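# Move a full wash bottle from cart to shelved bench

## Task

Take a full wash bottle off the cart and set it upright on the work surface of the bench that has shelves. It must stay there by itself once the robot lets go and backs away. The task fails if any wash bottle reaches the floor, or if the robot falls over or is left leaning.

## Robot and tools

ROBOT. A Hello Robot Stretch 4 with one arm: an omni-wheel base, a lift that rides up a mast, a telescoping arm reaching forward, a wrist with yaw, pitch and roll, and a two-finger gripper. It stands about 1.6 m tall; the base rim lies within 0.23 m of the base origin. Cameras: head_camera (mast top, looking forward and down; turn the base to aim it), head_left_camera and head_right_camera (fisheyes beside it, looking down more steeply, showing base and arm), wrist_camera (behind the fingers, looking along them, fingertips near the bottom of its image).

FRAMES. Base frame: origin on the floor beneath the base centre, x forward, y left, z up. hand_pose is reported in this frame and marks a point between the open fingertips; with all wrist joints at 0 its axes line up with the base frame. Its printed position may be slightly wrong. The odometry frame is the base frame as it was when the scene began.

execute_actions. Arguments: actions (a list holding exactly one action, or empty to just read state and images) and cameras (list of names from head_camera, head_left_camera, head_right_camera, wrist_camera, all; omitted, null or ["all"] gives all; [] gives none; an unknown name rejects the call). An action holds base, joints, or both, plus optional pace and contact_limits; alternatively end_of_arm on its own. Motions in one action start together and may finish at different times.
- base: one command only, each a relative move from where the base last reported itself. translate_m: drive straight, metres, forward positive, -2 to 2. strafe_m: slide sideways, metres, left positive, -2 to 2. rotate_rad: spin in place, radians, counter-clockwise (left) positive, -3.2 to 3.2.
- joints: absolute targets keyed by joint name, not offsets. lift_m 0 to 1.2 m; arm_m 0 to 0.55 m extension; wrist_yaw_rad -1.134 to 4.276 (0 points forward, positive turns left, 3.14 tucks back, above 3.4 the arm may block); wrist_pitch_rad -1.117 to 4.259 (0 level, 1.57 points down); wrist_roll_rad -1.117 to 4.259 (0 puts fingers level; positive turns clockwise viewed from behind); gripper_m -0.038 to 0.141, the fingertip gap in metres (negative means fingers pressing together). Tolerances for done: lift and arm ±0.004, yaw and roll ±0.02, pitch ±0.05, gripper ±0.004. Joint targets out of range are clipped and flagged; any other bad value or unknown key rejects the call with no motion.
- pace: "slow", "default", "fast" or "max"; base linear speed 0.1/0.3/0.4/0.6 m/s and turning 1/2/3/4 rad/s respectively, reduced when lift_m exceeds 0.2 (down to 0.3 m/s and 1 rad/s at 1.2).
- contact_limits: only key arm_m, from 0 (gentlest) to 0.75 (firmest), default 0.5; the arm halts when pushing beyond it.
- end_of_arm: "enable_torque" re-powers wrist or gripper motors that shut off; they hold their current position.
Example: {"base": {"translate_m": 0.3}, "joints": {"gripper_m": 0.05}, "pace": "fast"}. Joints or base omitted from an action may keep pushing toward earlier targets without the status showing it. Once a result reports a stop, later execute_actions, wait and finished_scene calls in the same reply are skipped.

wait: seconds (0 to 10); nothing new is commanded, and it returns state and images. zoom_image: camera plus region [x0, y0, x1, y1] in pixels from the top-left, at most 504 by 504, on that camera's latest full image. read_manual: section "licences" only; no motion. finished_scene: scene, the current scene's number; ends it irreversibly after the last command is held and reports success.

RESULT LINES. lidar_m: 12 distances in metres from the base origin, 30 degree sectors, first straight ahead then counter-clockwise (4th left, 7th behind, 10th right); "-" means nothing seen or closer than 0.25 m. It sees from roughly 0.15 m up, so tabletops register; it can miss clear objects, thin legs and much behind. wrist_depth_mm: 7x7 grid of median depths, 100 to 2000 mm, row by row from top left; "-" unknown; the robot body appears, clear objects do not. base_odometry counts wheel rotation, so slip looks like travel; heading -3.142 to 3.142, left positive. If turned_by_wheels and turned_by_imu differ by over about 0.1 rad, the base likely hit or slipped; heading error is about their difference. base_tilt in degrees (forward, right positive) has a fixed bias up to about 1.5. motor_effort: percent of max, positive toward larger joint values, bracket is peak during the last action; fixed per-motor bias and noise. For wheel_0, wheel_1, wheel_2, positive turns the base right. A gripped load in a level gripper pushes wrist_pitch_rad effort away from 0.
Statuses: done; off_target (resting short, maybe still pushing); contact_stop_at_<key> (blocked, that part goes slack: a lift may sink, a base may roll); limit_stop_at_<name>; limit_stop_at_tilt (leaning over 6 degrees, lift, arm and wheels slack until upright); limit_stop_at_own_body (self-collision; move away from the body, and lift/arm may go slack); torque_fault (wrist motor overloaded and limp until enable_torque). on_its_own lists things not commanded by this call; its "held at" gives a target, not a position.

GRIPPING. Command gripper_m smaller than the object width; smaller squeezes harder and pulls the object in toward the wrist. Neither the reading nor done proves a grasp; at targets of 0 or above a firm hold shows as a clear gripper_m effort change. If fingertips snag on a surface below, lift up.

AVOID. Never let a bottle drop or reach the floor. Don't drive or turn carrying over 1 kg with arm_m above 0.2, especially fast; avoid steady hard pushes or pulls, especially with the gripper high. Don't press the gripper into things (torque fault), and avoid tilting the gripper up (pitch below -0.2) while rolled (roll below -0.4 or above 4). To unfold at the start, send lift_m 0.4 with wrist_yaw_rad 0. Set the bottle upright, open, retract and move away before finishing. Loose objects may occasionally get nudged; the simulation keeps running while you think.

Each tool is called after "Request:" as name(argument=value, ...) on one line, values as JSON.

## Session

Request:
execute_actions(actions=[])

Scene clock: 0.00 s.
base_odometry: x=+0.000 y=+0.000 heading=+0.000 (m, m, rad; odometry frame)
turned_by_wheels: +0.000 (rad since the last result)
turned_by_imu: +0.000 (rad since the last result)
base_tilt: forward=+0.7 right=+0.1 (deg)
lidar_m: 0.87 0.95 1.44 1.83 2.01 2.25 1.91 1.92 1.63 1.59 1.93 0.88
base_status: not commanded
joint_positions: lift_m=+0.167 arm_m=-0.001 wrist_yaw_rad=+3.247 wrist_pitch_rad=+0.012 wrist_roll_rad=-0.017 gripper_m=+0.057
joint_status: not commanded
motor_effort: lift_m=+18 arm_m=+0 wrist_yaw_rad=+2 wrist_pitch_rad=-6 wrist_roll_rad=+1 gripper_m=-2 wheel_0=+0 wheel_1=+0 wheel_2=+1 (%)
hand_pose: x=-0.1261 y=+0.0565 z=+0.3413 quat_wxyz=(-0.053, -0.006, -0.009, +0.999) (m; base frame)
wrist_depth_mm: - - 135 - - - - / - - 134 - - - - / - 106 134 - - - - / 139 135 142 - - - - / 206 - - - - - - / 214 1308 193 1336 201 1464 1576 / 216 831 904 110 931 917 991
pictures: head_camera, head_left_camera, head_right_camera, wrist_camera
Images, in order (width x height): head_camera 420x560, head_left_camera 420x672, head_right_camera 420x672, wrist_camera 616x392.

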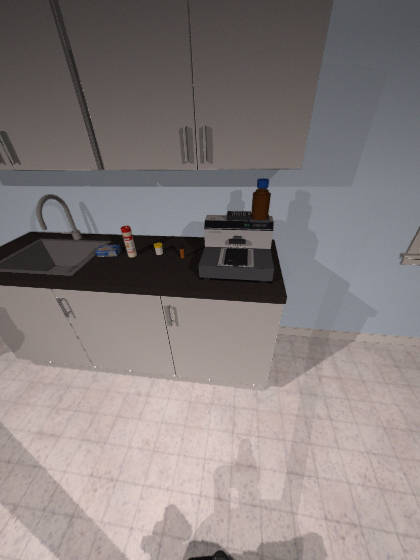

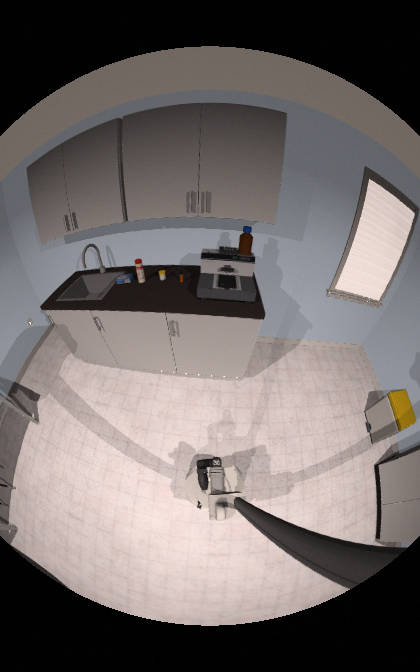

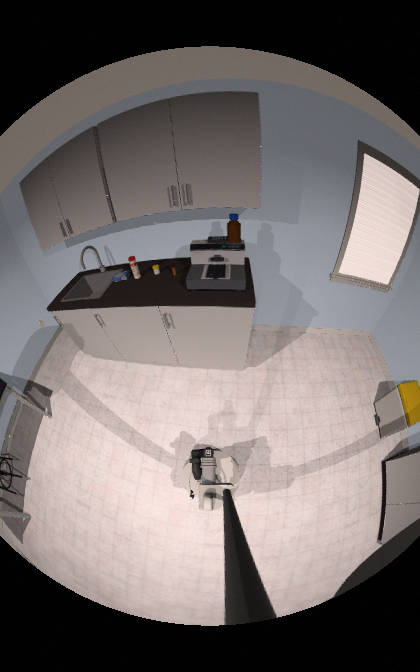

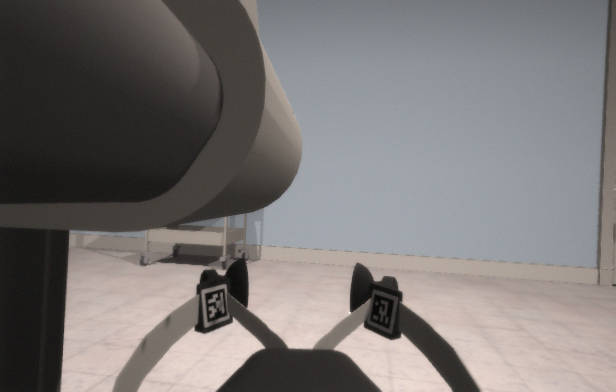

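Request:
execute_actions(actions=[{"base":{"rotate_rad":2.6},"joints":{"lift_m":0.4,"wrist_yaw_rad":0,"gripper_m":0.14}}], cameras=["head_camera","head_left_camera"])

Scene clock: 2.73 s.
base_odometry: x=+0.000 y=+0.000 heading=+2.600 (m, m, rad; odometry frame)
turned_by_wheels: +2.600 (rad since the last result)
turned_by_imu: +2.606 (rad since the last result)
base_tilt: forward=+0.6 right=+0.1 (deg)
lidar_m: 2.22 1.91 1.88 1.64 1.62 1.95 0.88 0.87 0.94 1.44 1.82 1.96
base_status: done
joint_positions: lift_m=+0.400 arm_m=-0.001 wrist_yaw_rad=+0.000 wrist_pitch_rad=+0.012 wrist_roll_rad=-0.017 gripper_m=+0.140
joint_status: all done
motor_effort: lift_m=+20(22) arm_m=+0(0) wrist_yaw_rad=-1(8) wrist_pitch_rad=-7(7) wrist_roll_rad=+1(0) gripper_m=-1(3) wheel_0=-3(10) wheel_1=-2(8) wheel_2=-1(12) (%)
hand_pose: x=+0.4585 y=-0.0873 z=+0.5746 quat_wxyz=(+1.000, -0.008, +0.006, +0.000) (m; base frame)
wrist_depth_mm: 1661 1863 - - - - - / 1708 1921 - - - - - / 1756 1921 - - - - - / 1756 1863 - - - - - / 1756 1921 - - - - - / 1661 202 1863 - 1808 1808 - / 1366 1366 1397 110 1464 1397 1618
pictures: head_camera, head_left_camera
Images, in order (width x height): head_camera 420x560, head_left_camera 420x672.

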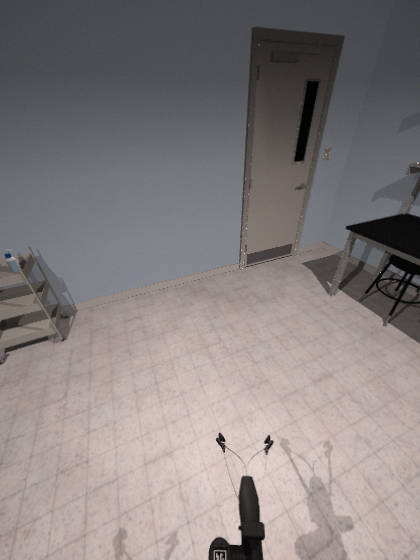

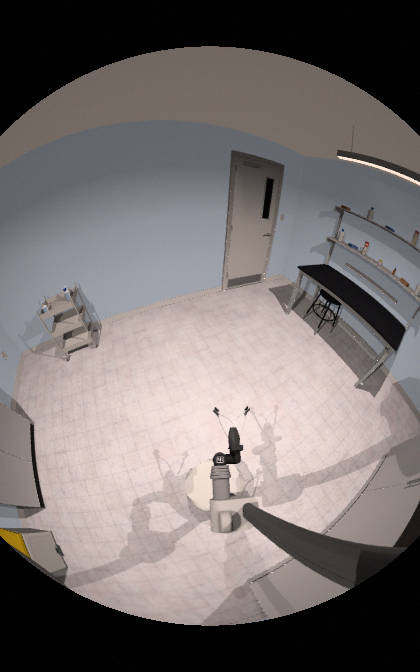

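Request:
execute_actions(actions=[{"base":{"rotate_rad":0.85},"joints":{"lift_m":0.7}}], cameras=["head_camera","wrist_camera"])

Request:
execute_actions(actions=[{"base":{"translate_m":0.7}}], cameras=["head_camera","wrist_camera"])

Scene clock: 5.17 s.
base_odometry: x=+0.000 y=+0.000 heading=-2.835 (m, m, rad; odometry frame)
turned_by_wheels: +0.849 (rad since the last result)
turned_by_imu: +0.851 (rad since the last result)
base_tilt: forward=+0.6 right=+0.0 (deg)
lidar_m: 1.90 1.75 1.60 1.69 1.64 0.88 0.90 1.16 1.82 1.86 2.37 2.20
base_status: done
joint_positions: lift_m=+0.700 arm_m=-0.001 wrist_yaw_rad=+0.000 wrist_pitch_rad=+0.012 wrist_roll_rad=-0.017 gripper_m=+0.140
joint_status: all done
motor_effort: lift_m=+21(21) arm_m=+0(0) wrist_yaw_rad=-1(4) wrist_pitch_rad=-6(6) wrist_roll_rad=+1(1) gripper_m=+1(1) wheel_0=-5(10) wheel_1=-5(11) wheel_2=-3(7) (%)
hand_pose: x=+0.4585 y=-0.0874 z=+0.8745 quat_wxyz=(+1.000, -0.008, +0.006, +0.000) (m; base frame)
wrist_depth_mm: - - - - 1921 1756 1661 / - - - - 1921 1808 1756 / - - - - - 1863 1661 / - - - - 1983 1756 1661 / - - - - 1921 1863 1661 / - 202 1983 - 1921 1808 1661 / 1983 - 1921 110 1863 1808 1661
pictures: head_camera, wrist_camera
Images, in order (width x height): head_camera 420x560, wrist_camera 616x392.

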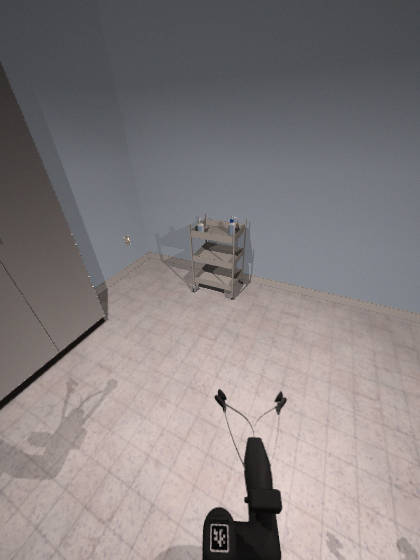

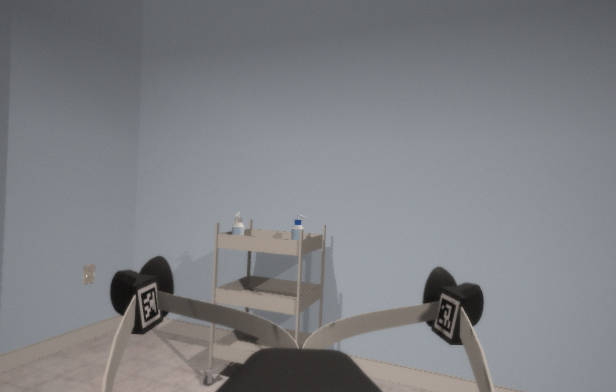

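Scene clock: 9.00 s.
base_odometry: x=-0.667 y=-0.212 heading=-2.834 (m, m, rad; odometry frame)
turned_by_wheels: +0.001 (rad since the last result)
turned_by_imu: -0.001 (rad since the last result)
base_tilt: forward=+0.7 right=+0.1 (deg)
lidar_m: 1.19 1.91 1.30 1.34 1.83 1.53 1.57 2.00 2.13 2.17 1.68 1.56
base_status: done
joint_positions: lift_m=+0.700 arm_m=-0.001 wrist_yaw_rad=+0.000 wrist_pitch_rad=+0.012 wrist_roll_rad=-0.017 gripper_m=+0.140
joint_status: not commanded
motor_effort: lift_m=+19(20) arm_m=+0(0) wrist_yaw_rad=+0(2) wrist_pitch_rad=-8(8) wrist_roll_rad=+0(0) gripper_m=+0(1) wheel_0=+4(9) wheel_1=+4(4) wheel_2=-1(10) (%)
hand_pose: x=+0.4585 y=-0.0874 z=+0.8746 quat_wxyz=(+1.000, -0.008, +0.006, +0.000) (m; base frame)
wrist_depth_mm: 1708 1863 1618 1430 1336 1229 1160 / 1756 1808 1618 1464 1336 1229 1138 / 1756 1863 1618 1430 1336 1255 1138 / 1708 1756 1576 1464 1308 1229 1160 / 1756 1756 1464 1366 1336 1205 1138 / 1808 202 1336 1366 1308 1182 1118 / 1808 1808 1255 110 1308 1160 1138
pictures: head_camera, wrist_camera
Images, in order (width x height): head_camera 420x560, wrist_camera 616x392.

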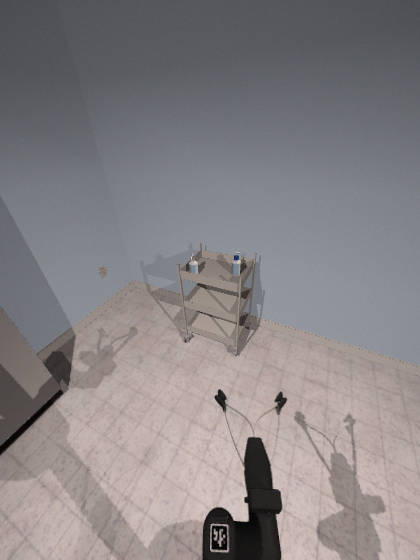

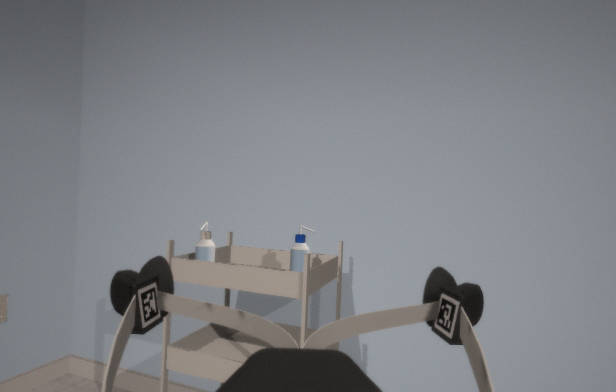

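Request:
zoom_image(camera="head_camera", region=[160, 230, 280, 360])

Request:
zoom_image(camera="wrist_camera", region=[160, 210, 360, 310])

Region (160, 230, 280, 360) of head_camera's 420x560 image, scaled by 3.877, with more detail than that image has; it fills the left 465 columns of this view, and the rest is white.

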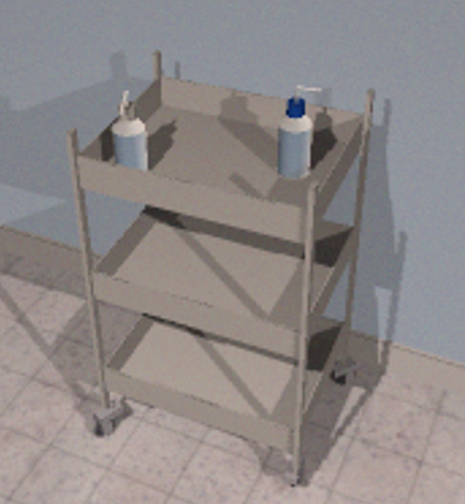

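Region (160, 210, 360, 310) of wrist_camera's 616x392 image, scaled by 2.520.

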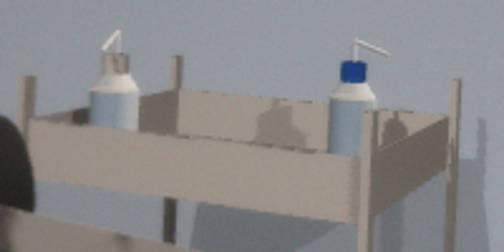

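Request:
execute_actions(actions=[{"base":{"rotate_rad":-0.38}}], cameras=[])

Request:
execute_actions(actions=[{"base":{"strafe_m":0.48}}], cameras=[])

Request:
execute_actions(actions=[{"base":{"translate_m":0.5},"joints":{"wrist_pitch_rad":0.3}}], cameras=["head_camera","wrist_camera"])

Scene clock: 10.70 s.
base_odometry: x=-0.667 y=-0.212 heading=+3.070 (m, m, rad; odometry frame)
turned_by_wheels: -0.379 (rad since the last result)
turned_by_imu: -0.381 (rad since the last result)
base_tilt: forward=+0.7 right=+0.0 (deg)
lidar_m: 1.31 1.20 1.35 1.30 1.38 2.22 1.55 1.61 2.18 2.11 2.15 1.61
base_status: done
joint_positions: lift_m=+0.700 arm_m=-0.001 wrist_yaw_rad=+0.000 wrist_pitch_rad=+0.012 wrist_roll_rad=-0.017 gripper_m=+0.140
joint_status: not commanded
motor_effort: lift_m=+20(20) arm_m=+0(0) wrist_yaw_rad=+0(0) wrist_pitch_rad=-8(7) wrist_roll_rad=-2(1) gripper_m=+0(0) wheel_0=+4(9) wheel_1=+3(10) wheel_2=+4(10) (%)
hand_pose: x=+0.4585 y=-0.0874 z=+0.8746 quat_wxyz=(+1.000, -0.008, +0.006, +0.000) (m; base frame)
wrist_depth_mm: 1366 1366 1366 1366 1336 1336 1336 / 1308 1366 1366 1366 1397 1366 1366 / 1397 1366 1366 1366 1366 1366 1366 / 1366 1397 1336 1366 1336 1336 1336 / 1281 1281 1366 1336 1366 1366 1366 / 1336 202 1366 1308 1336 1336 1336 / 1138 1229 1366 110 1336 1366 1336
pictures: none
No camera images: the call's "cameras" was empty. Leave "cameras" out to get every camera's image.

Scene clock: 13.63 s.
base_odometry: x=-0.701 y=-0.690 heading=+3.070 (m, m, rad; odometry frame)
turned_by_wheels: +0.000 (rad since the last result)
turned_by_imu: -0.001 (rad since the last result)
base_tilt: forward=+0.5 right=+0.1 (deg)
lidar_m: 1.14 1.67 0.87 0.81 0.86 1.36 1.91 1.60 2.25 2.59 2.20 1.63
base_status: done
joint_positions: lift_m=+0.700 arm_m=-0.001 wrist_yaw_rad=+0.000 wrist_pitch_rad=+0.012 wrist_roll_rad=-0.017 gripper_m=+0.140
joint_status: not commanded
motor_effort: lift_m=+20(20) arm_m=+0(0) wrist_yaw_rad=-1(3) wrist_pitch_rad=-6(6) wrist_roll_rad=+0(1) gripper_m=+0(0) wheel_0=-4(11) wheel_1=+2(13) wheel_2=+0(2) (%)
hand_pose: x=+0.4585 y=-0.0874 z=+0.8746 quat_wxyz=(+1.000, -0.008, +0.006, +0.000) (m; base frame)
wrist_depth_mm: 1397 1366 1366 1397 1366 1397 1336 / 1397 1366 1366 1397 1366 1397 1366 / 1366 1397 1366 1397 1366 1397 1366 / 1397 1397 1397 1336 1366 1366 1366 / 1366 1397 1397 1397 1366 1397 1397 / 1366 202 946 1366 1366 1336 1397 / 1397 1078 1205 110 1397 1397 1430
pictures: none
No camera images: the call's "cameras" was empty. Leave "cameras" out to get every camera's image.

Scene clock: 16.80 s.
base_odometry: x=-1.200 y=-0.655 heading=+3.070 (m, m, rad; odometry frame)
turned_by_wheels: +0.001 (rad since the last result)
turned_by_imu: +0.000 (rad since the last result)
base_tilt: forward=+0.7 right=+0.0 (deg)
lidar_m: 0.64 0.69 1.30 0.82 0.85 1.23 2.10 2.13 2.71 2.63 1.51 1.12
base_status: done
joint_positions: lift_m=+0.700 arm_m=-0.001 wrist_yaw_rad=+0.000 wrist_pitch_rad=+0.302 wrist_roll_rad=-0.017 gripper_m=+0.140
joint_status: all done
motor_effort: lift_m=+20(20) arm_m=+0(0) wrist_yaw_rad=-1(1) wrist_pitch_rad=-5(7) wrist_roll_rad=+2(0) gripper_m=+0(1) wheel_0=+5(10) wheel_1=+4(11) wheel_2=-2(11) (%)
hand_pose: x=+0.4454 y=-0.0874 z=+0.7923 quat_wxyz=(+0.989, -0.008, +0.150, +0.001) (m; base frame)
wrist_depth_mm: 820 798 798 809 798 798 788 / 831 842 854 831 831 820 809 / 878 878 878 854 854 866 866 / 521 759 788 798 904 904 904 / 473 477 484 484 946 960 931 / 1008 203 842 842 960 976 976 / 683 699 707 110 1042 1042 1042
pictures: head_camera, wrist_camera
Images, in order (width x height): head_camera 420x560, wrist_camera 616x392.

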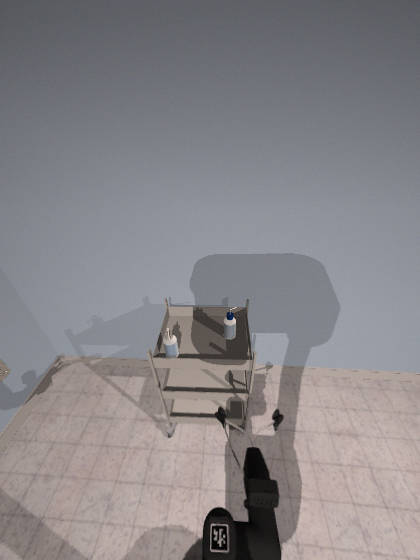

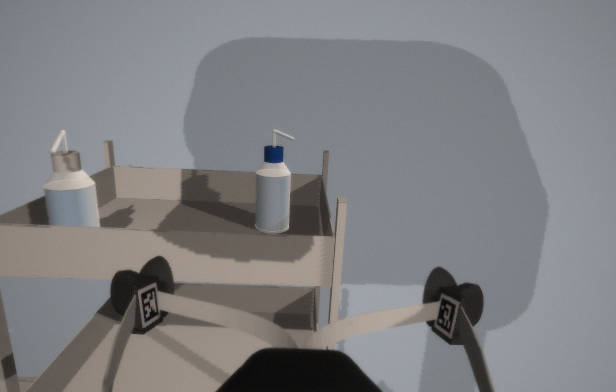

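Request:
execute_actions(actions=[{"base":{"strafe_m":0.04},"joints":{"wrist_pitch_rad":0.4,"lift_m":0.73,"gripper_m":0.1}}], cameras=[])

Request:
execute_actions(actions=[{"base":{"translate_m":0.25},"joints":{"arm_m":0.06}}], cameras=["head_camera","wrist_camera"])

Scene clock: 18.77 s.
base_odometry: x=-1.203 y=-0.695 heading=+3.070 (m, m, rad; odometry frame)
turned_by_wheels: +0.000 (rad since the last result)
turned_by_imu: +0.000 (rad since the last result)
base_tilt: forward=+0.7 right=+0.1 (deg)
lidar_m: 0.65 0.70 1.27 0.78 0.81 1.16 2.14 2.12 2.76 2.67 1.50 0.68
base_status: done
joint_positions: lift_m=+0.730 arm_m=-0.001 wrist_yaw_rad=+0.000 wrist_pitch_rad=+0.402 wrist_roll_rad=-0.017 gripper_m=+0.100
joint_status: all done
motor_effort: lift_m=+20(22) arm_m=+0(0) wrist_yaw_rad=+0(2) wrist_pitch_rad=-4(7) wrist_roll_rad=+2(1) gripper_m=+0(1) wheel_0=-3(12) wheel_1=+3(7) wheel_2=+0(3) (%)
hand_pose: x=+0.4355 y=-0.0874 z=+0.7952 quat_wxyz=(+0.980, -0.008, +0.199, +0.002) (m; base frame)
wrist_depth_mm: 798 820 788 788 788 788 788 / 842 842 842 831 831 842 831 / 891 788 866 798 878 878 854 / 480 521 699 654 917 931 917 / 504 500 500 500 991 976 1008 / 1060 732 750 820 198 1042 1042 / 1060 585 668 110 1118 1118 1118
pictures: none
No camera images: the call's "cameras" was empty. Leave "cameras" out to get every camera's image.

Scene clock: 21.07 s.
base_odometry: x=-1.452 y=-0.677 heading=+3.071 (m, m, rad; odometry frame)
turned_by_wheels: +0.001 (rad since the last result)
turned_by_imu: +0.000 (rad since the last result)
base_tilt: forward=+0.6 right=+0.0 (deg)
lidar_m: 0.40 0.43 1.23 1.17 0.85 1.11 2.36 2.38 2.78 2.68 1.16 0.43
base_status: done
joint_positions: lift_m=+0.730 arm_m=+0.059 wrist_yaw_rad=+0.000 wrist_pitch_rad=+0.402 wrist_roll_rad=-0.017 gripper_m=+0.100
joint_status: all done
motor_effort: lift_m=+21(21) arm_m=+7(8) wrist_yaw_rad=-2(0) wrist_pitch_rad=-7(6) wrist_roll_rad=+1(1) gripper_m=-2(1) wheel_0=+5(10) wheel_1=+5(6) wheel_2=-2(10) (%)
hand_pose: x=+0.4951 y=-0.0874 z=+0.7952 quat_wxyz=(+0.980, -0.008, +0.200, +0.002) (m; base frame)
wrist_depth_mm: 517 521 517 512 508 508 508 / 549 544 544 539 539 539 535 / 574 569 574 569 569 569 564 / 504 597 597 597 591 603 597 / 473 500 508 349 621 634 640 / 399 387 379 373 198 683 676 / 334 327 342 110 338 715 723
pictures: head_camera, wrist_camera
Images, in order (width x height): head_camera 420x560, wrist_camera 616x392.

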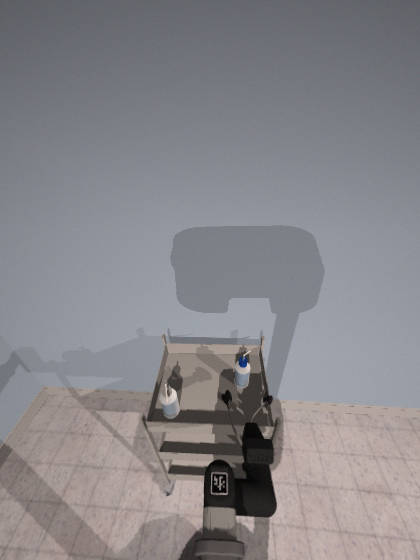

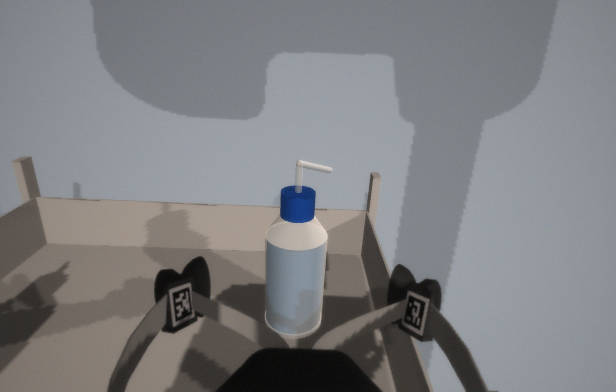

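Request:
execute_actions(actions=[{"base":{"strafe_m":0.006},"joints":{"lift_m":0.705,"gripper_m":0.076}}], cameras=[])

Request:
execute_actions(actions=[{"joints":{"arm_m":0.185},"contact_limits":{"arm_m":0.2}}], cameras=["head_camera","wrist_camera"])

Request:
zoom_image(camera="head_camera", region=[190, 330, 300, 440])

Scene clock: 22.47 s.
base_odometry: x=-1.453 y=-0.683 heading=+3.071 (m, m, rad; odometry frame)
turned_by_wheels: +0.000 (rad since the last result)
turned_by_imu: +0.000 (rad since the last result)
base_tilt: forward=+0.7 right=+0.0 (deg)
lidar_m: 0.42 0.45 1.24 1.17 0.83 1.13 2.37 2.38 2.78 2.67 1.19 0.43
base_status: done
joint_positions: lift_m=+0.705 arm_m=+0.059 wrist_yaw_rad=+0.000 wrist_pitch_rad=+0.402 wrist_roll_rad=-0.017 gripper_m=+0.076
joint_status: all done
motor_effort: lift_m=+15(19) arm_m=+7(7) wrist_yaw_rad=-1(0) wrist_pitch_rad=-6(7) wrist_roll_rad=+1(0) gripper_m=-1(1) wheel_0=-3(8) wheel_1=+1(9) wheel_2=+0(1) (%)
hand_pose: x=+0.4951 y=-0.0874 z=+0.7706 quat_wxyz=(+0.980, -0.008, +0.200, +0.002) (m; base frame)
wrist_depth_mm: 521 517 512 508 512 504 504 / 539 544 544 544 539 530 535 / 569 569 574 559 564 564 564 / 488 500 504 343 591 603 597 / 449 466 473 347 508 640 647 / 362 370 196 364 198 676 676 / 304 298 310 110 309 183 732
pictures: none
No camera images: the call's "cameras" was empty. Leave "cameras" out to get every camera's image.

Scene clock: 23.87 s.
base_odometry: x=-1.453 y=-0.683 heading=+3.071 (m, m, rad; odometry frame)
turned_by_wheels: +0.000 (rad since the last result)
turned_by_imu: +0.000 (rad since the last result)
base_tilt: forward=+0.6 right=+0.0 (deg)
lidar_m: 0.41 0.44 1.26 1.15 0.82 1.10 2.36 2.38 2.79 2.69 1.17 0.43
base_status: not commanded
joint_positions: lift_m=+0.705 arm_m=+0.184 wrist_yaw_rad=+0.000 wrist_pitch_rad=+0.402 wrist_roll_rad=-0.017 gripper_m=+0.076
joint_status: all done
motor_effort: lift_m=+15(15) arm_m=+7(9) wrist_yaw_rad=-2(2) wrist_pitch_rad=-5(6) wrist_roll_rad=+0(1) gripper_m=+0(2) wheel_0=-3(3) wheel_1=+1(1) wheel_2=+0(0) (%)
contact_limits: arm_m 0.2
hand_pose: x=+0.6201 y=-0.0874 z=+0.7706 quat_wxyz=(+0.980, -0.008, +0.200, +0.002) (m; base frame)
wrist_depth_mm: 402 397 399 397 394 394 394 / 427 421 421 418 413 418 413 / 452 445 445 442 439 439 442 / 480 473 477 462 466 469 462 / 379 379 379 222 387 496 496 / 362 366 196 216 198 535 525 / 301 296 310 110 310 559 569
pictures: head_camera, wrist_camera
Images, in order (width x height): head_camera 420x560, wrist_camera 616x392.

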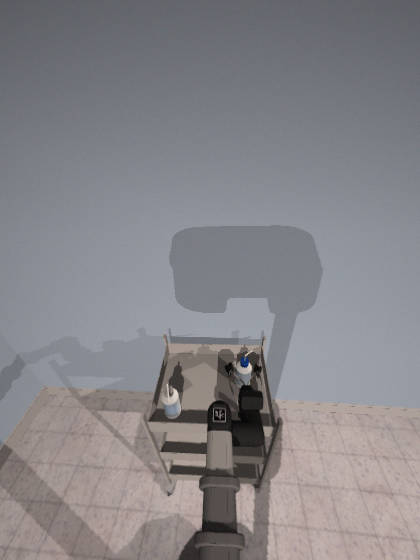

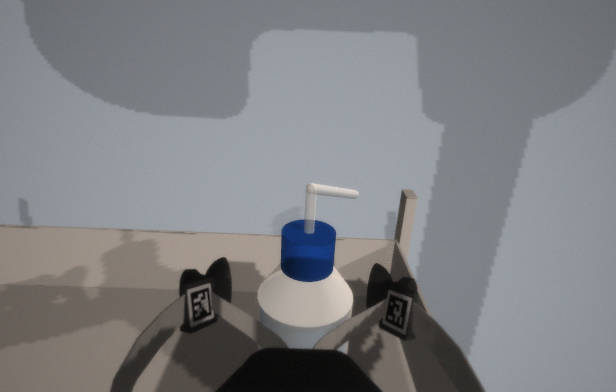

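Region (190, 330, 300, 440) of head_camera's 420x560 image, scaled by 4.582, with more detail than that image has.

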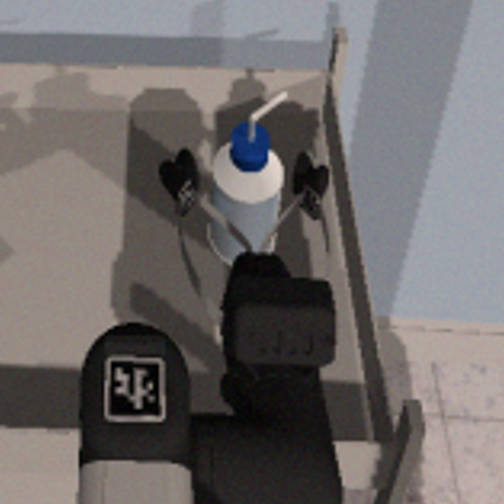

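Request:
execute_actions(actions=[{"joints":{"lift_m":0.665},"pace":"slow"}], cameras=["head_camera","wrist_camera"])

Request:
zoom_image(camera="head_camera", region=[190, 330, 300, 440])

Scene clock: 25.20 s.
base_odometry: x=-1.453 y=-0.683 heading=+3.071 (m, m, rad; odometry frame)
turned_by_wheels: +0.000 (rad since the last result)
turned_by_imu: +0.000 (rad since the last result)
base_tilt: forward=+0.6 right=-0.1 (deg)
lidar_m: 0.39 0.42 1.23 1.15 0.84 1.11 2.36 2.37 2.80 2.70 1.14 0.44
base_status: not commanded
joint_positions: lift_m=+0.665 arm_m=+0.184 wrist_yaw_rad=+0.000 wrist_pitch_rad=+0.402 wrist_roll_rad=-0.017 gripper_m=+0.076
joint_status: all done
motor_effort: lift_m=+15(14) arm_m=+7(7) wrist_yaw_rad=-3(1) wrist_pitch_rad=-7(5) wrist_roll_rad=+0(0) gripper_m=-3(1) wheel_0=-3(3) wheel_1=+1(0) wheel_2=+0(0) (%)
hand_pose: x=+0.6201 y=-0.0874 z=+0.7306 quat_wxyz=(+0.980, -0.008, +0.200, +0.002) (m; base frame)
wrist_depth_mm: 402 399 402 397 397 394 394 / 424 421 418 418 418 418 413 / 452 445 445 436 442 433 436 / 366 364 364 203 459 466 462 / 368 373 370 200 370 500 496 / 303 307 196 211 198 521 530 / 254 249 260 110 266 198 564
pictures: head_camera, wrist_camera
Images, in order (width x height): head_camera 420x560, wrist_camera 616x392.

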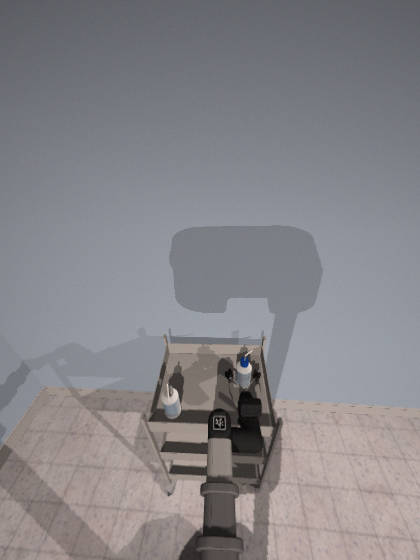

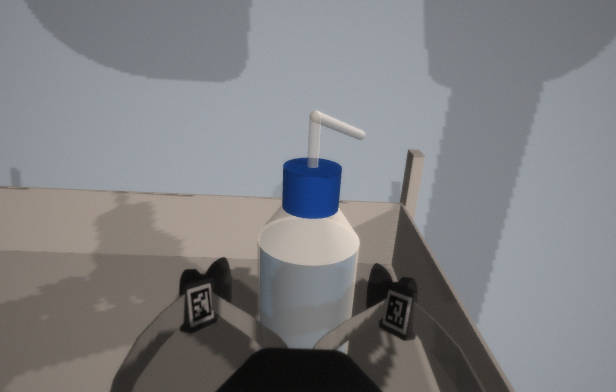

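Region (190, 330, 300, 440) of head_camera's 420x560 image, scaled by 4.582, with more detail than that image has.

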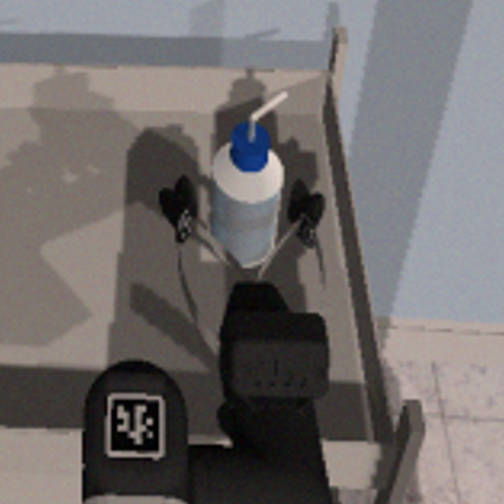

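Centre depth ~0.235, matching the pads. Grip and weigh.

Request:
execute_actions(actions=[{"joints":{"gripper_m":0.015}}], cameras=[])

Request:
execute_actions(actions=[{"joints":{"lift_m":0.695}}], cameras=["wrist_camera"])

Request:
execute_actions(actions=[], cameras=[])

Scene clock: 26.77 s.
base_odometry: x=-1.453 y=-0.683 heading=+3.071 (m, m, rad; odometry frame)
turned_by_wheels: +0.000 (rad since the last result)
turned_by_imu: +0.000 (rad since the last result)
base_tilt: forward=+0.7 right=+0.0 (deg)
lidar_m: 0.42 0.45 1.26 1.16 0.85 1.14 2.36 2.39 2.79 2.70 1.14 0.43
base_status: not commanded
joint_positions: lift_m=+0.665 arm_m=+0.184 wrist_yaw_rad=+0.000 wrist_pitch_rad=+0.405 wrist_roll_rad=-0.017 gripper_m=+0.015
joint_status: all done
motor_effort: lift_m=+15(16) arm_m=+7(7) wrist_yaw_rad=+1(2) wrist_pitch_rad=-16(14) wrist_roll_rad=+2(0) gripper_m=-19(20) wheel_0=-3(3) wheel_1=+1(1) wheel_2=+0(0) (%)
hand_pose: x=+0.6197 y=-0.0875 z=+0.7297 quat_wxyz=(+0.980, -0.008, +0.201, +0.002) (m; base frame)
wrist_depth_mm: 404 399 399 399 399 394 397 / 427 424 424 421 418 418 415 / 445 449 442 439 442 439 436 / 362 366 364 195 455 466 462 / 368 370 370 191 368 492 492 / 300 304 190 199 191 525 525 / 251 240 256 110 262 195 574
pictures: none
No camera images: the call's "cameras" was empty. Leave "cameras" out to get every camera's image.

Scene clock: 27.67 s.
base_odometry: x=-1.453 y=-0.683 heading=+3.071 (m, m, rad; odometry frame)
turned_by_wheels: +0.000 (rad since the last result)
turned_by_imu: +0.000 (rad since the last result)
base_tilt: forward=+0.6 right=-0.1 (deg)
lidar_m: 0.39 0.45 1.26 1.12 0.85 1.13 2.36 2.38 2.80 2.68 1.14 0.45
base_status: not commanded
joint_positions: lift_m=+0.695 arm_m=+0.184 wrist_yaw_rad=+0.000 wrist_pitch_rad=+0.406 wrist_roll_rad=-0.017 gripper_m=+0.015
joint_status: all done
motor_effort: lift_m=+22(22) arm_m=+7(7) wrist_yaw_rad=+0(1) wrist_pitch_rad=-17(15) wrist_roll_rad=+1(1) gripper_m=-23(18) wheel_0=-3(3) wheel_1=+1(0) wheel_2=+0(0) (%)
hand_pose: x=+0.6197 y=-0.0875 z=+0.7591 quat_wxyz=(+0.979, -0.008, +0.201, +0.002) (m; base frame)
wrist_depth_mm: 399 402 399 397 394 394 394 / 427 421 421 421 418 415 413 / 445 445 449 442 442 439 442 / 477 469 477 195 469 469 466 / 379 377 373 191 375 500 500 / 343 345 190 199 191 530 530 / 289 272 293 110 290 221 569
pictures: wrist_camera
Images, in order (width x height): wrist_camera 616x392.

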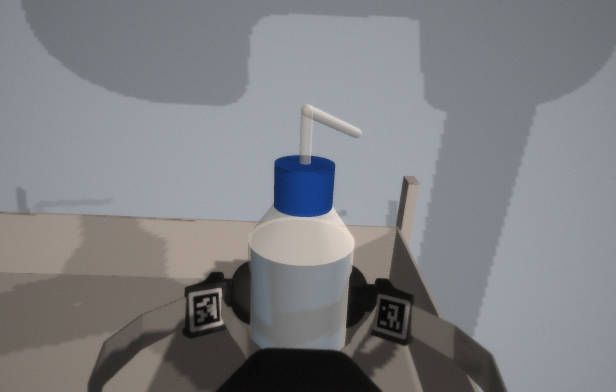

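Scene clock: 27.67 s.
base_odometry: x=-1.453 y=-0.683 heading=+3.071 (m, m, rad; odometry frame)
turned_by_wheels: +0.000 (rad since the last result)
turned_by_imu: +0.000 (rad since the last result)
base_tilt: forward=+0.6 right=-0.1 (deg)
lidar_m: 0.39 0.45 1.26 1.12 0.85 1.13 2.36 2.38 2.80 2.68 1.14 0.45
base_status: not commanded
joint_positions: lift_m=+0.695 arm_m=+0.184 wrist_yaw_rad=+0.000 wrist_pitch_rad=+0.406 wrist_roll_rad=-0.017 gripper_m=+0.015
joint_status: all done
motor_effort: lift_m=+22(22) arm_m=+7(7) wrist_yaw_rad=+0(1) wrist_pitch_rad=-17(15) wrist_roll_rad=+1(1) gripper_m=-23(18) wheel_0=-3(3) wheel_1=+1(0) wheel_2=+0(0) (%)
hand_pose: x=+0.6197 y=-0.0875 z=+0.7591 quat_wxyz=(+0.979, -0.008, +0.201, +0.002) (m; base frame)
wrist_depth_mm: 399 402 399 397 394 394 394 / 427 421 421 421 418 415 413 / 445 445 449 442 442 439 442 / 477 469 477 195 469 469 466 / 379 377 373 191 375 500 500 / 343 345 190 199 191 530 530 / 289 272 293 110 290 221 569
pictures: none
No camera images: the call's "cameras" was empty. Leave "cameras" out to get every camera's image.

Request:
execute_actions(actions=[{"joints":{"lift_m":0.85}}], cameras=[])

Request:
execute_actions(actions=[{"base":{"translate_m":-0.3},"joints":{"arm_m":0,"lift_m":1.0}}], cameras=[])

Request:
execute_actions(actions=[{"base":{"rotate_rad":-1.75},"pace":"slow"}], cameras=["head_camera"])

Request:
execute_actions(actions=[{"base":{"translate_m":1.8}}], cameras=["head_camera","wrist_camera"])

Scene clock: 29.60 s.
base_odometry: x=-1.453 y=-0.683 heading=+3.071 (m, m, rad; odometry frame)
turned_by_wheels: +0.000 (rad since the last result)
turned_by_imu: +0.000 (rad since the last result)
base_tilt: forward=+0.7 right=+0.0 (deg)
lidar_m: 0.41 0.45 1.25 1.16 0.81 1.13 2.36 2.37 2.80 2.69 1.13 0.43
base_status: not commanded
joint_positions: lift_m=+0.850 arm_m=+0.184 wrist_yaw_rad=+0.000 wrist_pitch_rad=+0.406 wrist_roll_rad=-0.017 gripper_m=+0.015
joint_status: all done
motor_effort: lift_m=+22(24) arm_m=+7(7) wrist_yaw_rad=-1(1) wrist_pitch_rad=-16(17) wrist_roll_rad=+1(2) gripper_m=-20(20) wheel_0=-3(3) wheel_1=+0(1) wheel_2=+0(0) (%)
hand_pose: x=+0.6197 y=-0.0875 z=+0.9141 quat_wxyz=(+0.979, -0.008, +0.201, +0.002) (m; base frame)
wrist_depth_mm: 404 402 397 397 394 397 394 / 427 424 421 421 418 418 415 / 452 445 439 439 442 439 439 / 480 477 473 195 469 469 466 / 508 508 496 191 500 500 492 / 544 535 190 200 191 525 530 / 439 430 436 110 559 549 564
pictures: none
No camera images: the call's "cameras" was empty. Leave "cameras" out to get every camera's image.

Scene clock: 32.07 s.
base_odometry: x=-1.153 y=-0.704 heading=+3.070 (m, m, rad; odometry frame)
turned_by_wheels: -0.001 (rad since the last result)
turned_by_imu: +0.000 (rad since the last result)
base_tilt: forward=+0.6 right=+0.1 (deg)
lidar_m: 0.42 0.74 1.27 0.78 0.80 1.16 2.16 2.06 2.77 2.66 1.59 1.19
base_status: done
joint_positions: lift_m=+1.000 arm_m=+0.001 wrist_yaw_rad=+0.000 wrist_pitch_rad=+0.406 wrist_roll_rad=-0.017 gripper_m=+0.015
joint_status: all done
motor_effort: lift_m=+22(23) arm_m=-7(8) wrist_yaw_rad=+0(4) wrist_pitch_rad=-17(16) wrist_roll_rad=+1(1) gripper_m=-20(21) wheel_0=-4(9) wheel_1=-4(15) wheel_2=+0(10) (%)
hand_pose: x=+0.4373 y=-0.0875 z=+1.0641 quat_wxyz=(+0.979, -0.008, +0.201, +0.002) (m; base frame)
wrist_depth_mm: 854 842 842 820 842 831 820 / 904 891 891 891 891 878 866 / 946 946 946 931 917 904 917 / 991 1025 1008 194 991 991 991 / 1078 1042 946 191 1060 1060 1060 / 1138 676 190 199 190 1118 1118 / 1229 634 640 110 1229 1182 1182
pictures: none
No camera images: the call's "cameras" was empty. Leave "cameras" out to get every camera's image.

Scene clock: 35.10 s.
base_odometry: x=-1.153 y=-0.704 heading=+1.321 (m, m, rad; odometry frame)
turned_by_wheels: -1.749 (rad since the last result)
turned_by_imu: -1.754 (rad since the last result)
base_tilt: forward=+0.7 right=+0.0 (deg)
lidar_m: 0.40 1.95 1.25 0.70 0.70 1.36 0.76 0.79 0.97 2.56 2.05 2.46
base_status: done
joint_positions: lift_m=+1.000 arm_m=+0.001 wrist_yaw_rad=+0.000 wrist_pitch_rad=+0.406 wrist_roll_rad=-0.017 gripper_m=+0.015
joint_status: not commanded
motor_effort: lift_m=+22(22) arm_m=-7(7) wrist_yaw_rad=+0(2) wrist_pitch_rad=-15(15) wrist_roll_rad=+0(1) gripper_m=-20(22) wheel_0=+6(9) wheel_1=+6(12) wheel_2=+4(8) (%)
hand_pose: x=+0.4373 y=-0.0875 z=+1.0641 quat_wxyz=(+0.979, -0.008, +0.201, +0.002) (m; base frame)
wrist_depth_mm: - - - - - - - / - - - - - - - / - - - - - - - / - - - 195 - - - / - - - 191 - - - / 1808 1756 190 198 191 1921 1921 / 1430 1397 1464 110 1499 1464 1576
pictures: head_camera
Images, in order (width x height): head_camera 420x560.

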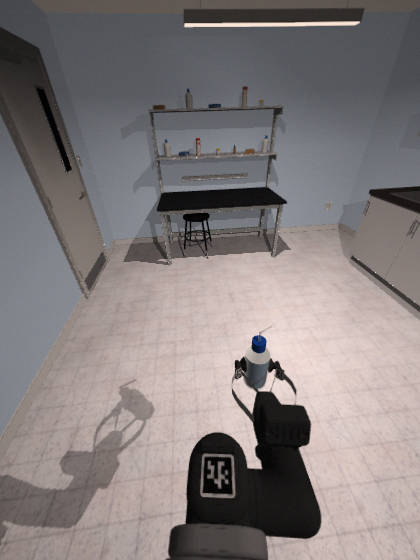

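Scene clock: 42.57 s.
base_odometry: x=-0.710 y=+1.040 heading=+1.322 (m, m, rad; odometry frame)
turned_by_wheels: +0.001 (rad since the last result)
turned_by_imu: -0.003 (rad since the last result)
base_tilt: forward=+0.6 right=+0.1 (deg)
lidar_m: 0.42 0.90 1.50 1.38 1.43 1.77 2.54 2.58 1.87 1.67 1.69 0.99
base_status: done
joint_positions: lift_m=+1.000 arm_m=+0.001 wrist_yaw_rad=+0.000 wrist_pitch_rad=+0.406 wrist_roll_rad=-0.017 gripper_m=+0.015
joint_status: not commanded
motor_effort: lift_m=+21(21) arm_m=-7(7) wrist_yaw_rad=-2(0) wrist_pitch_rad=-17(16) wrist_roll_rad=+0(1) gripper_m=-21(20) wheel_0=+4(8) wheel_1=+4(10) wheel_2=-2(9) (%)
hand_pose: x=+0.4373 y=-0.0874 z=+1.0641 quat_wxyz=(+0.979, -0.008, +0.201, +0.002) (m; base frame)
wrist_depth_mm: 1229 1281 1336 1397 1397 1464 1537 / 1308 1366 1464 1397 1464 1576 1618 / 1366 1397 1430 1464 1576 1661 1756 / 1042 1078 1138 195 1160 1205 1863 / 798 798 809 191 917 946 1983 / 1618 1008 190 199 191 1808 1863 / 1464 1366 1366 110 1537 1098 1661
pictures: head_camera, wrist_camera
Images, in order (width x height): head_camera 420x560, wrist_camera 616x392.

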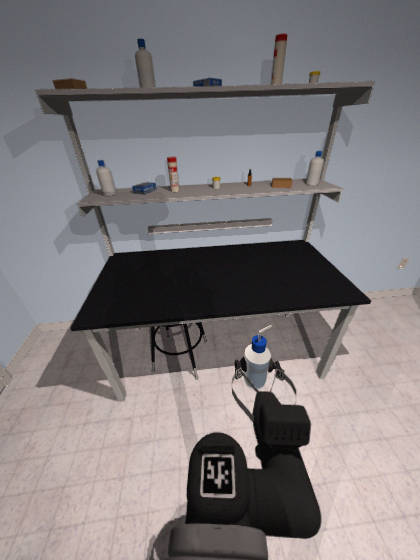

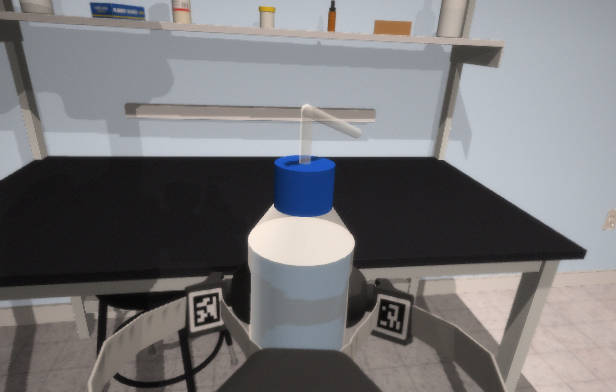

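Request:
execute_actions(actions=[{"base":{"translate_m":0.42},"joints":{"arm_m":0.3,"lift_m":0.86}}], cameras=["head_camera"])

Scene clock: 45.60 s.
base_odometry: x=-0.607 y=+1.447 heading=+1.322 (m, m, rad; odometry frame)
turned_by_wheels: +0.000 (rad since the last result)
turned_by_imu: +0.000 (rad since the last result)
base_tilt: forward=+0.7 right=+0.0 (deg)
lidar_m: 0.49 0.50 0.60 1.42 1.46 1.85 2.68 3.00 1.76 1.61 0.80 0.54
base_status: done
joint_positions: lift_m=+0.860 arm_m=+0.299 wrist_yaw_rad=+0.000 wrist_pitch_rad=+0.406 wrist_roll_rad=-0.017 gripper_m=+0.015
joint_status: all done
motor_effort: lift_m=+16(19) arm_m=+7(7) wrist_yaw_rad=-1(0) wrist_pitch_rad=-17(16) wrist_roll_rad=+2(1) gripper_m=-23(21) wheel_0=+3(9) wheel_1=+4(16) wheel_2=-2(15) (%)
hand_pose: x=+0.7348 y=-0.0874 z=+0.9245 quat_wxyz=(+0.979, -0.008, +0.201, +0.002) (m; base frame)
wrist_depth_mm: 661 676 691 732 759 798 820 / 676 691 715 759 788 831 842 / 723 759 778 809 842 891 904 / 715 732 750 195 798 820 854 / 544 554 554 191 585 603 621 / 433 439 191 199 190 473 484 / 366 347 370 110 384 366 397
pictures: head_camera
Images, in order (width x height): head_camera 420x560.

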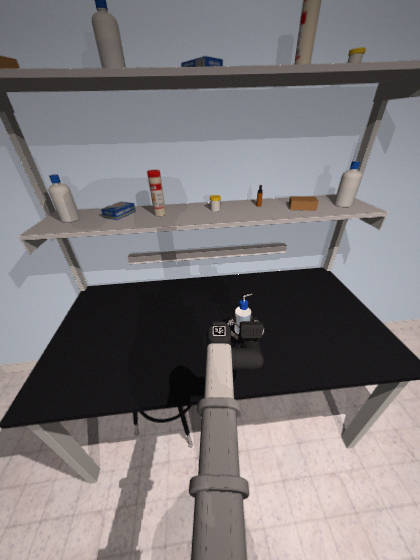

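Request:
execute_actions(actions=[{"joints":{"lift_m":0.775}}], cameras=[])

Scene clock: 49.80 s.
base_odometry: x=-0.607 y=+1.447 heading=+1.322 (m, m, rad; odometry frame)
turned_by_wheels: +0.000 (rad since the last result)
turned_by_imu: +0.000 (rad since the last result)
base_tilt: forward=+0.8 right=+0.0 (deg)
lidar_m: 0.45 0.49 0.61 1.44 1.48 1.85 2.66 2.97 1.78 1.62 0.84 0.53
base_status: not commanded
joint_positions: lift_m=+0.775 arm_m=+0.299 wrist_yaw_rad=+0.000 wrist_pitch_rad=+0.406 wrist_roll_rad=-0.017 gripper_m=+0.015
joint_status: all done
motor_effort: lift_m=+16(16) arm_m=+7(7) wrist_yaw_rad=-1(1) wrist_pitch_rad=-16(17) wrist_roll_rad=+1(1) gripper_m=-19(21) wheel_0=+4(3) wheel_1=+4(4) wheel_2=-3(3) (%)
hand_pose: x=+0.7348 y=-0.0874 z=+0.8395 quat_wxyz=(+0.979, -0.008, +0.201, +0.002) (m; base frame)
wrist_depth_mm: 647 668 699 723 750 778 798 / 691 707 732 759 798 831 842 / 707 741 778 788 831 866 891 / 512 521 539 195 580 585 603 / 389 397 402 191 421 430 439 / 312 319 190 199 190 340 347 / 263 250 267 110 274 262 285
pictures: none
No camera images: the call's "cameras" was empty. Leave "cameras" out to get every camera's image.

Request:
execute_actions(actions=[{"joints":{"lift_m":0.766},"pace":"slow"}], cameras=[])

Request:
execute_actions(actions=[{"joints":{"gripper_m":0.11},"pace":"slow"}], cameras=["wrist_camera"])

Request:
execute_actions(actions=[{"base":{"translate_m":-0.3},"joints":{"arm_m":0}}], cameras=["head_camera"])

Scene clock: 50.70 s.
base_odometry: x=-0.607 y=+1.447 heading=+1.322 (m, m, rad; odometry frame)
turned_by_wheels: +0.000 (rad since the last result)
turned_by_imu: +0.000 (rad since the last result)
base_tilt: forward=+0.7 right=+0.1 (deg)
lidar_m: 0.47 0.48 0.61 1.42 1.49 1.86 2.67 3.01 1.78 1.61 0.83 0.52
base_status: not commanded
joint_positions: lift_m=+0.766 arm_m=+0.299 wrist_yaw_rad=+0.000 wrist_pitch_rad=+0.406 wrist_roll_rad=-0.017 gripper_m=+0.015
joint_status: all done
motor_effort: lift_m=+16(16) arm_m=+7(7) wrist_yaw_rad=+1(1) wrist_pitch_rad=-17(17) wrist_roll_rad=+2(1) gripper_m=-20(19) wheel_0=+4(3) wheel_1=+4(4) wheel_2=-3(3) (%)
hand_pose: x=+0.7348 y=-0.0874 z=+0.8305 quat_wxyz=(+0.979, -0.008, +0.201, +0.002) (m; base frame)
wrist_depth_mm: 615 654 691 715 750 778 798 / 699 715 732 759 798 820 854 / 707 732 768 741 820 842 831 / 488 508 521 195 549 564 574 / 375 379 384 191 404 415 424 / 298 304 190 200 191 325 334 / 252 240 256 110 263 251 273
pictures: none
No camera images: the call's "cameras" was empty. Leave "cameras" out to get every camera's image.

Scene clock: 54.40 s.
base_odometry: x=-0.607 y=+1.447 heading=+1.322 (m, m, rad; odometry frame)
turned_by_wheels: +0.000 (rad since the last result)
turned_by_imu: +0.000 (rad since the last result)
base_tilt: forward=+0.6 right=+0.0 (deg)
lidar_m: 0.46 0.49 0.62 1.40 1.49 1.85 2.66 2.99 1.79 1.61 0.82 0.53
base_status: not commanded
joint_positions: lift_m=+0.766 arm_m=+0.299 wrist_yaw_rad=+0.000 wrist_pitch_rad=+0.403 wrist_roll_rad=-0.017 gripper_m=+0.110
joint_status: all done
motor_effort: lift_m=+16(16) arm_m=+7(7) wrist_yaw_rad=-4(0) wrist_pitch_rad=-8(17) wrist_roll_rad=+1(1) gripper_m=-1(20) wheel_0=+4(4) wheel_1=+4(4) wheel_2=-2(3) (%)
hand_pose: x=+0.7351 y=-0.0874 z=+0.8313 quat_wxyz=(+0.980, -0.008, +0.200, +0.002) (m; base frame)
wrist_depth_mm: 647 661 699 715 741 788 809 / 691 707 732 768 788 820 854 / 715 732 759 759 831 866 854 / 500 512 521 202 554 574 597 / 379 387 392 200 410 421 430 / 304 285 219 208 204 329 336 / 254 249 260 110 268 264 277
pictures: wrist_camera
Images, in order (width x height): wrist_camera 616x392.

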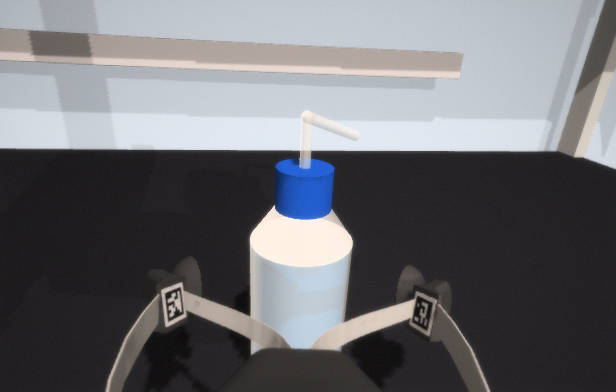

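Scene clock: 56.87 s.
base_odometry: x=-0.681 y=+1.156 heading=+1.322 (m, m, rad; odometry frame)
turned_by_wheels: -0.001 (rad since the last result)
turned_by_imu: -0.001 (rad since the last result)
base_tilt: forward=+0.7 right=+0.1 (deg)
lidar_m: 0.77 0.79 0.97 1.41 1.41 1.79 2.65 2.68 1.83 1.66 1.65 0.84
base_status: done
joint_positions: lift_m=+0.766 arm_m=+0.001 wrist_yaw_rad=+0.000 wrist_pitch_rad=+0.402 wrist_roll_rad=-0.017 gripper_m=+0.110
joint_status: all done
motor_effort: lift_m=+16(16) arm_m=-7(7) wrist_yaw_rad=+0(2) wrist_pitch_rad=-6(7) wrist_roll_rad=+2(1) gripper_m=-1(0) wheel_0=-4(8) wheel_1=-4(9) wheel_2=+1(14) (%)
hand_pose: x=+0.4376 y=-0.0875 z=+0.8314 quat_wxyz=(+0.980, -0.008, +0.200, +0.002) (m; base frame)
wrist_depth_mm: 1160 1160 1205 1281 1308 1366 1397 / 1205 1255 1281 1336 1430 1464 1499 / 750 788 798 768 891 960 1618 / 591 597 627 654 691 715 759 / 1308 842 1430 1576 1618 1756 1808 / 1336 1255 1182 1537 205 1537 1397 / 1138 1138 1229 110 1281 1229 1229
pictures: head_camera
Images, in order (width x height): head_camera 420x560.

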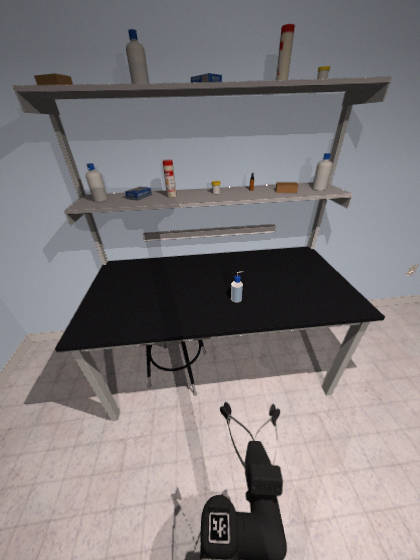

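Request:
finished_scene(scene=1)

The scene is finished: the task was done.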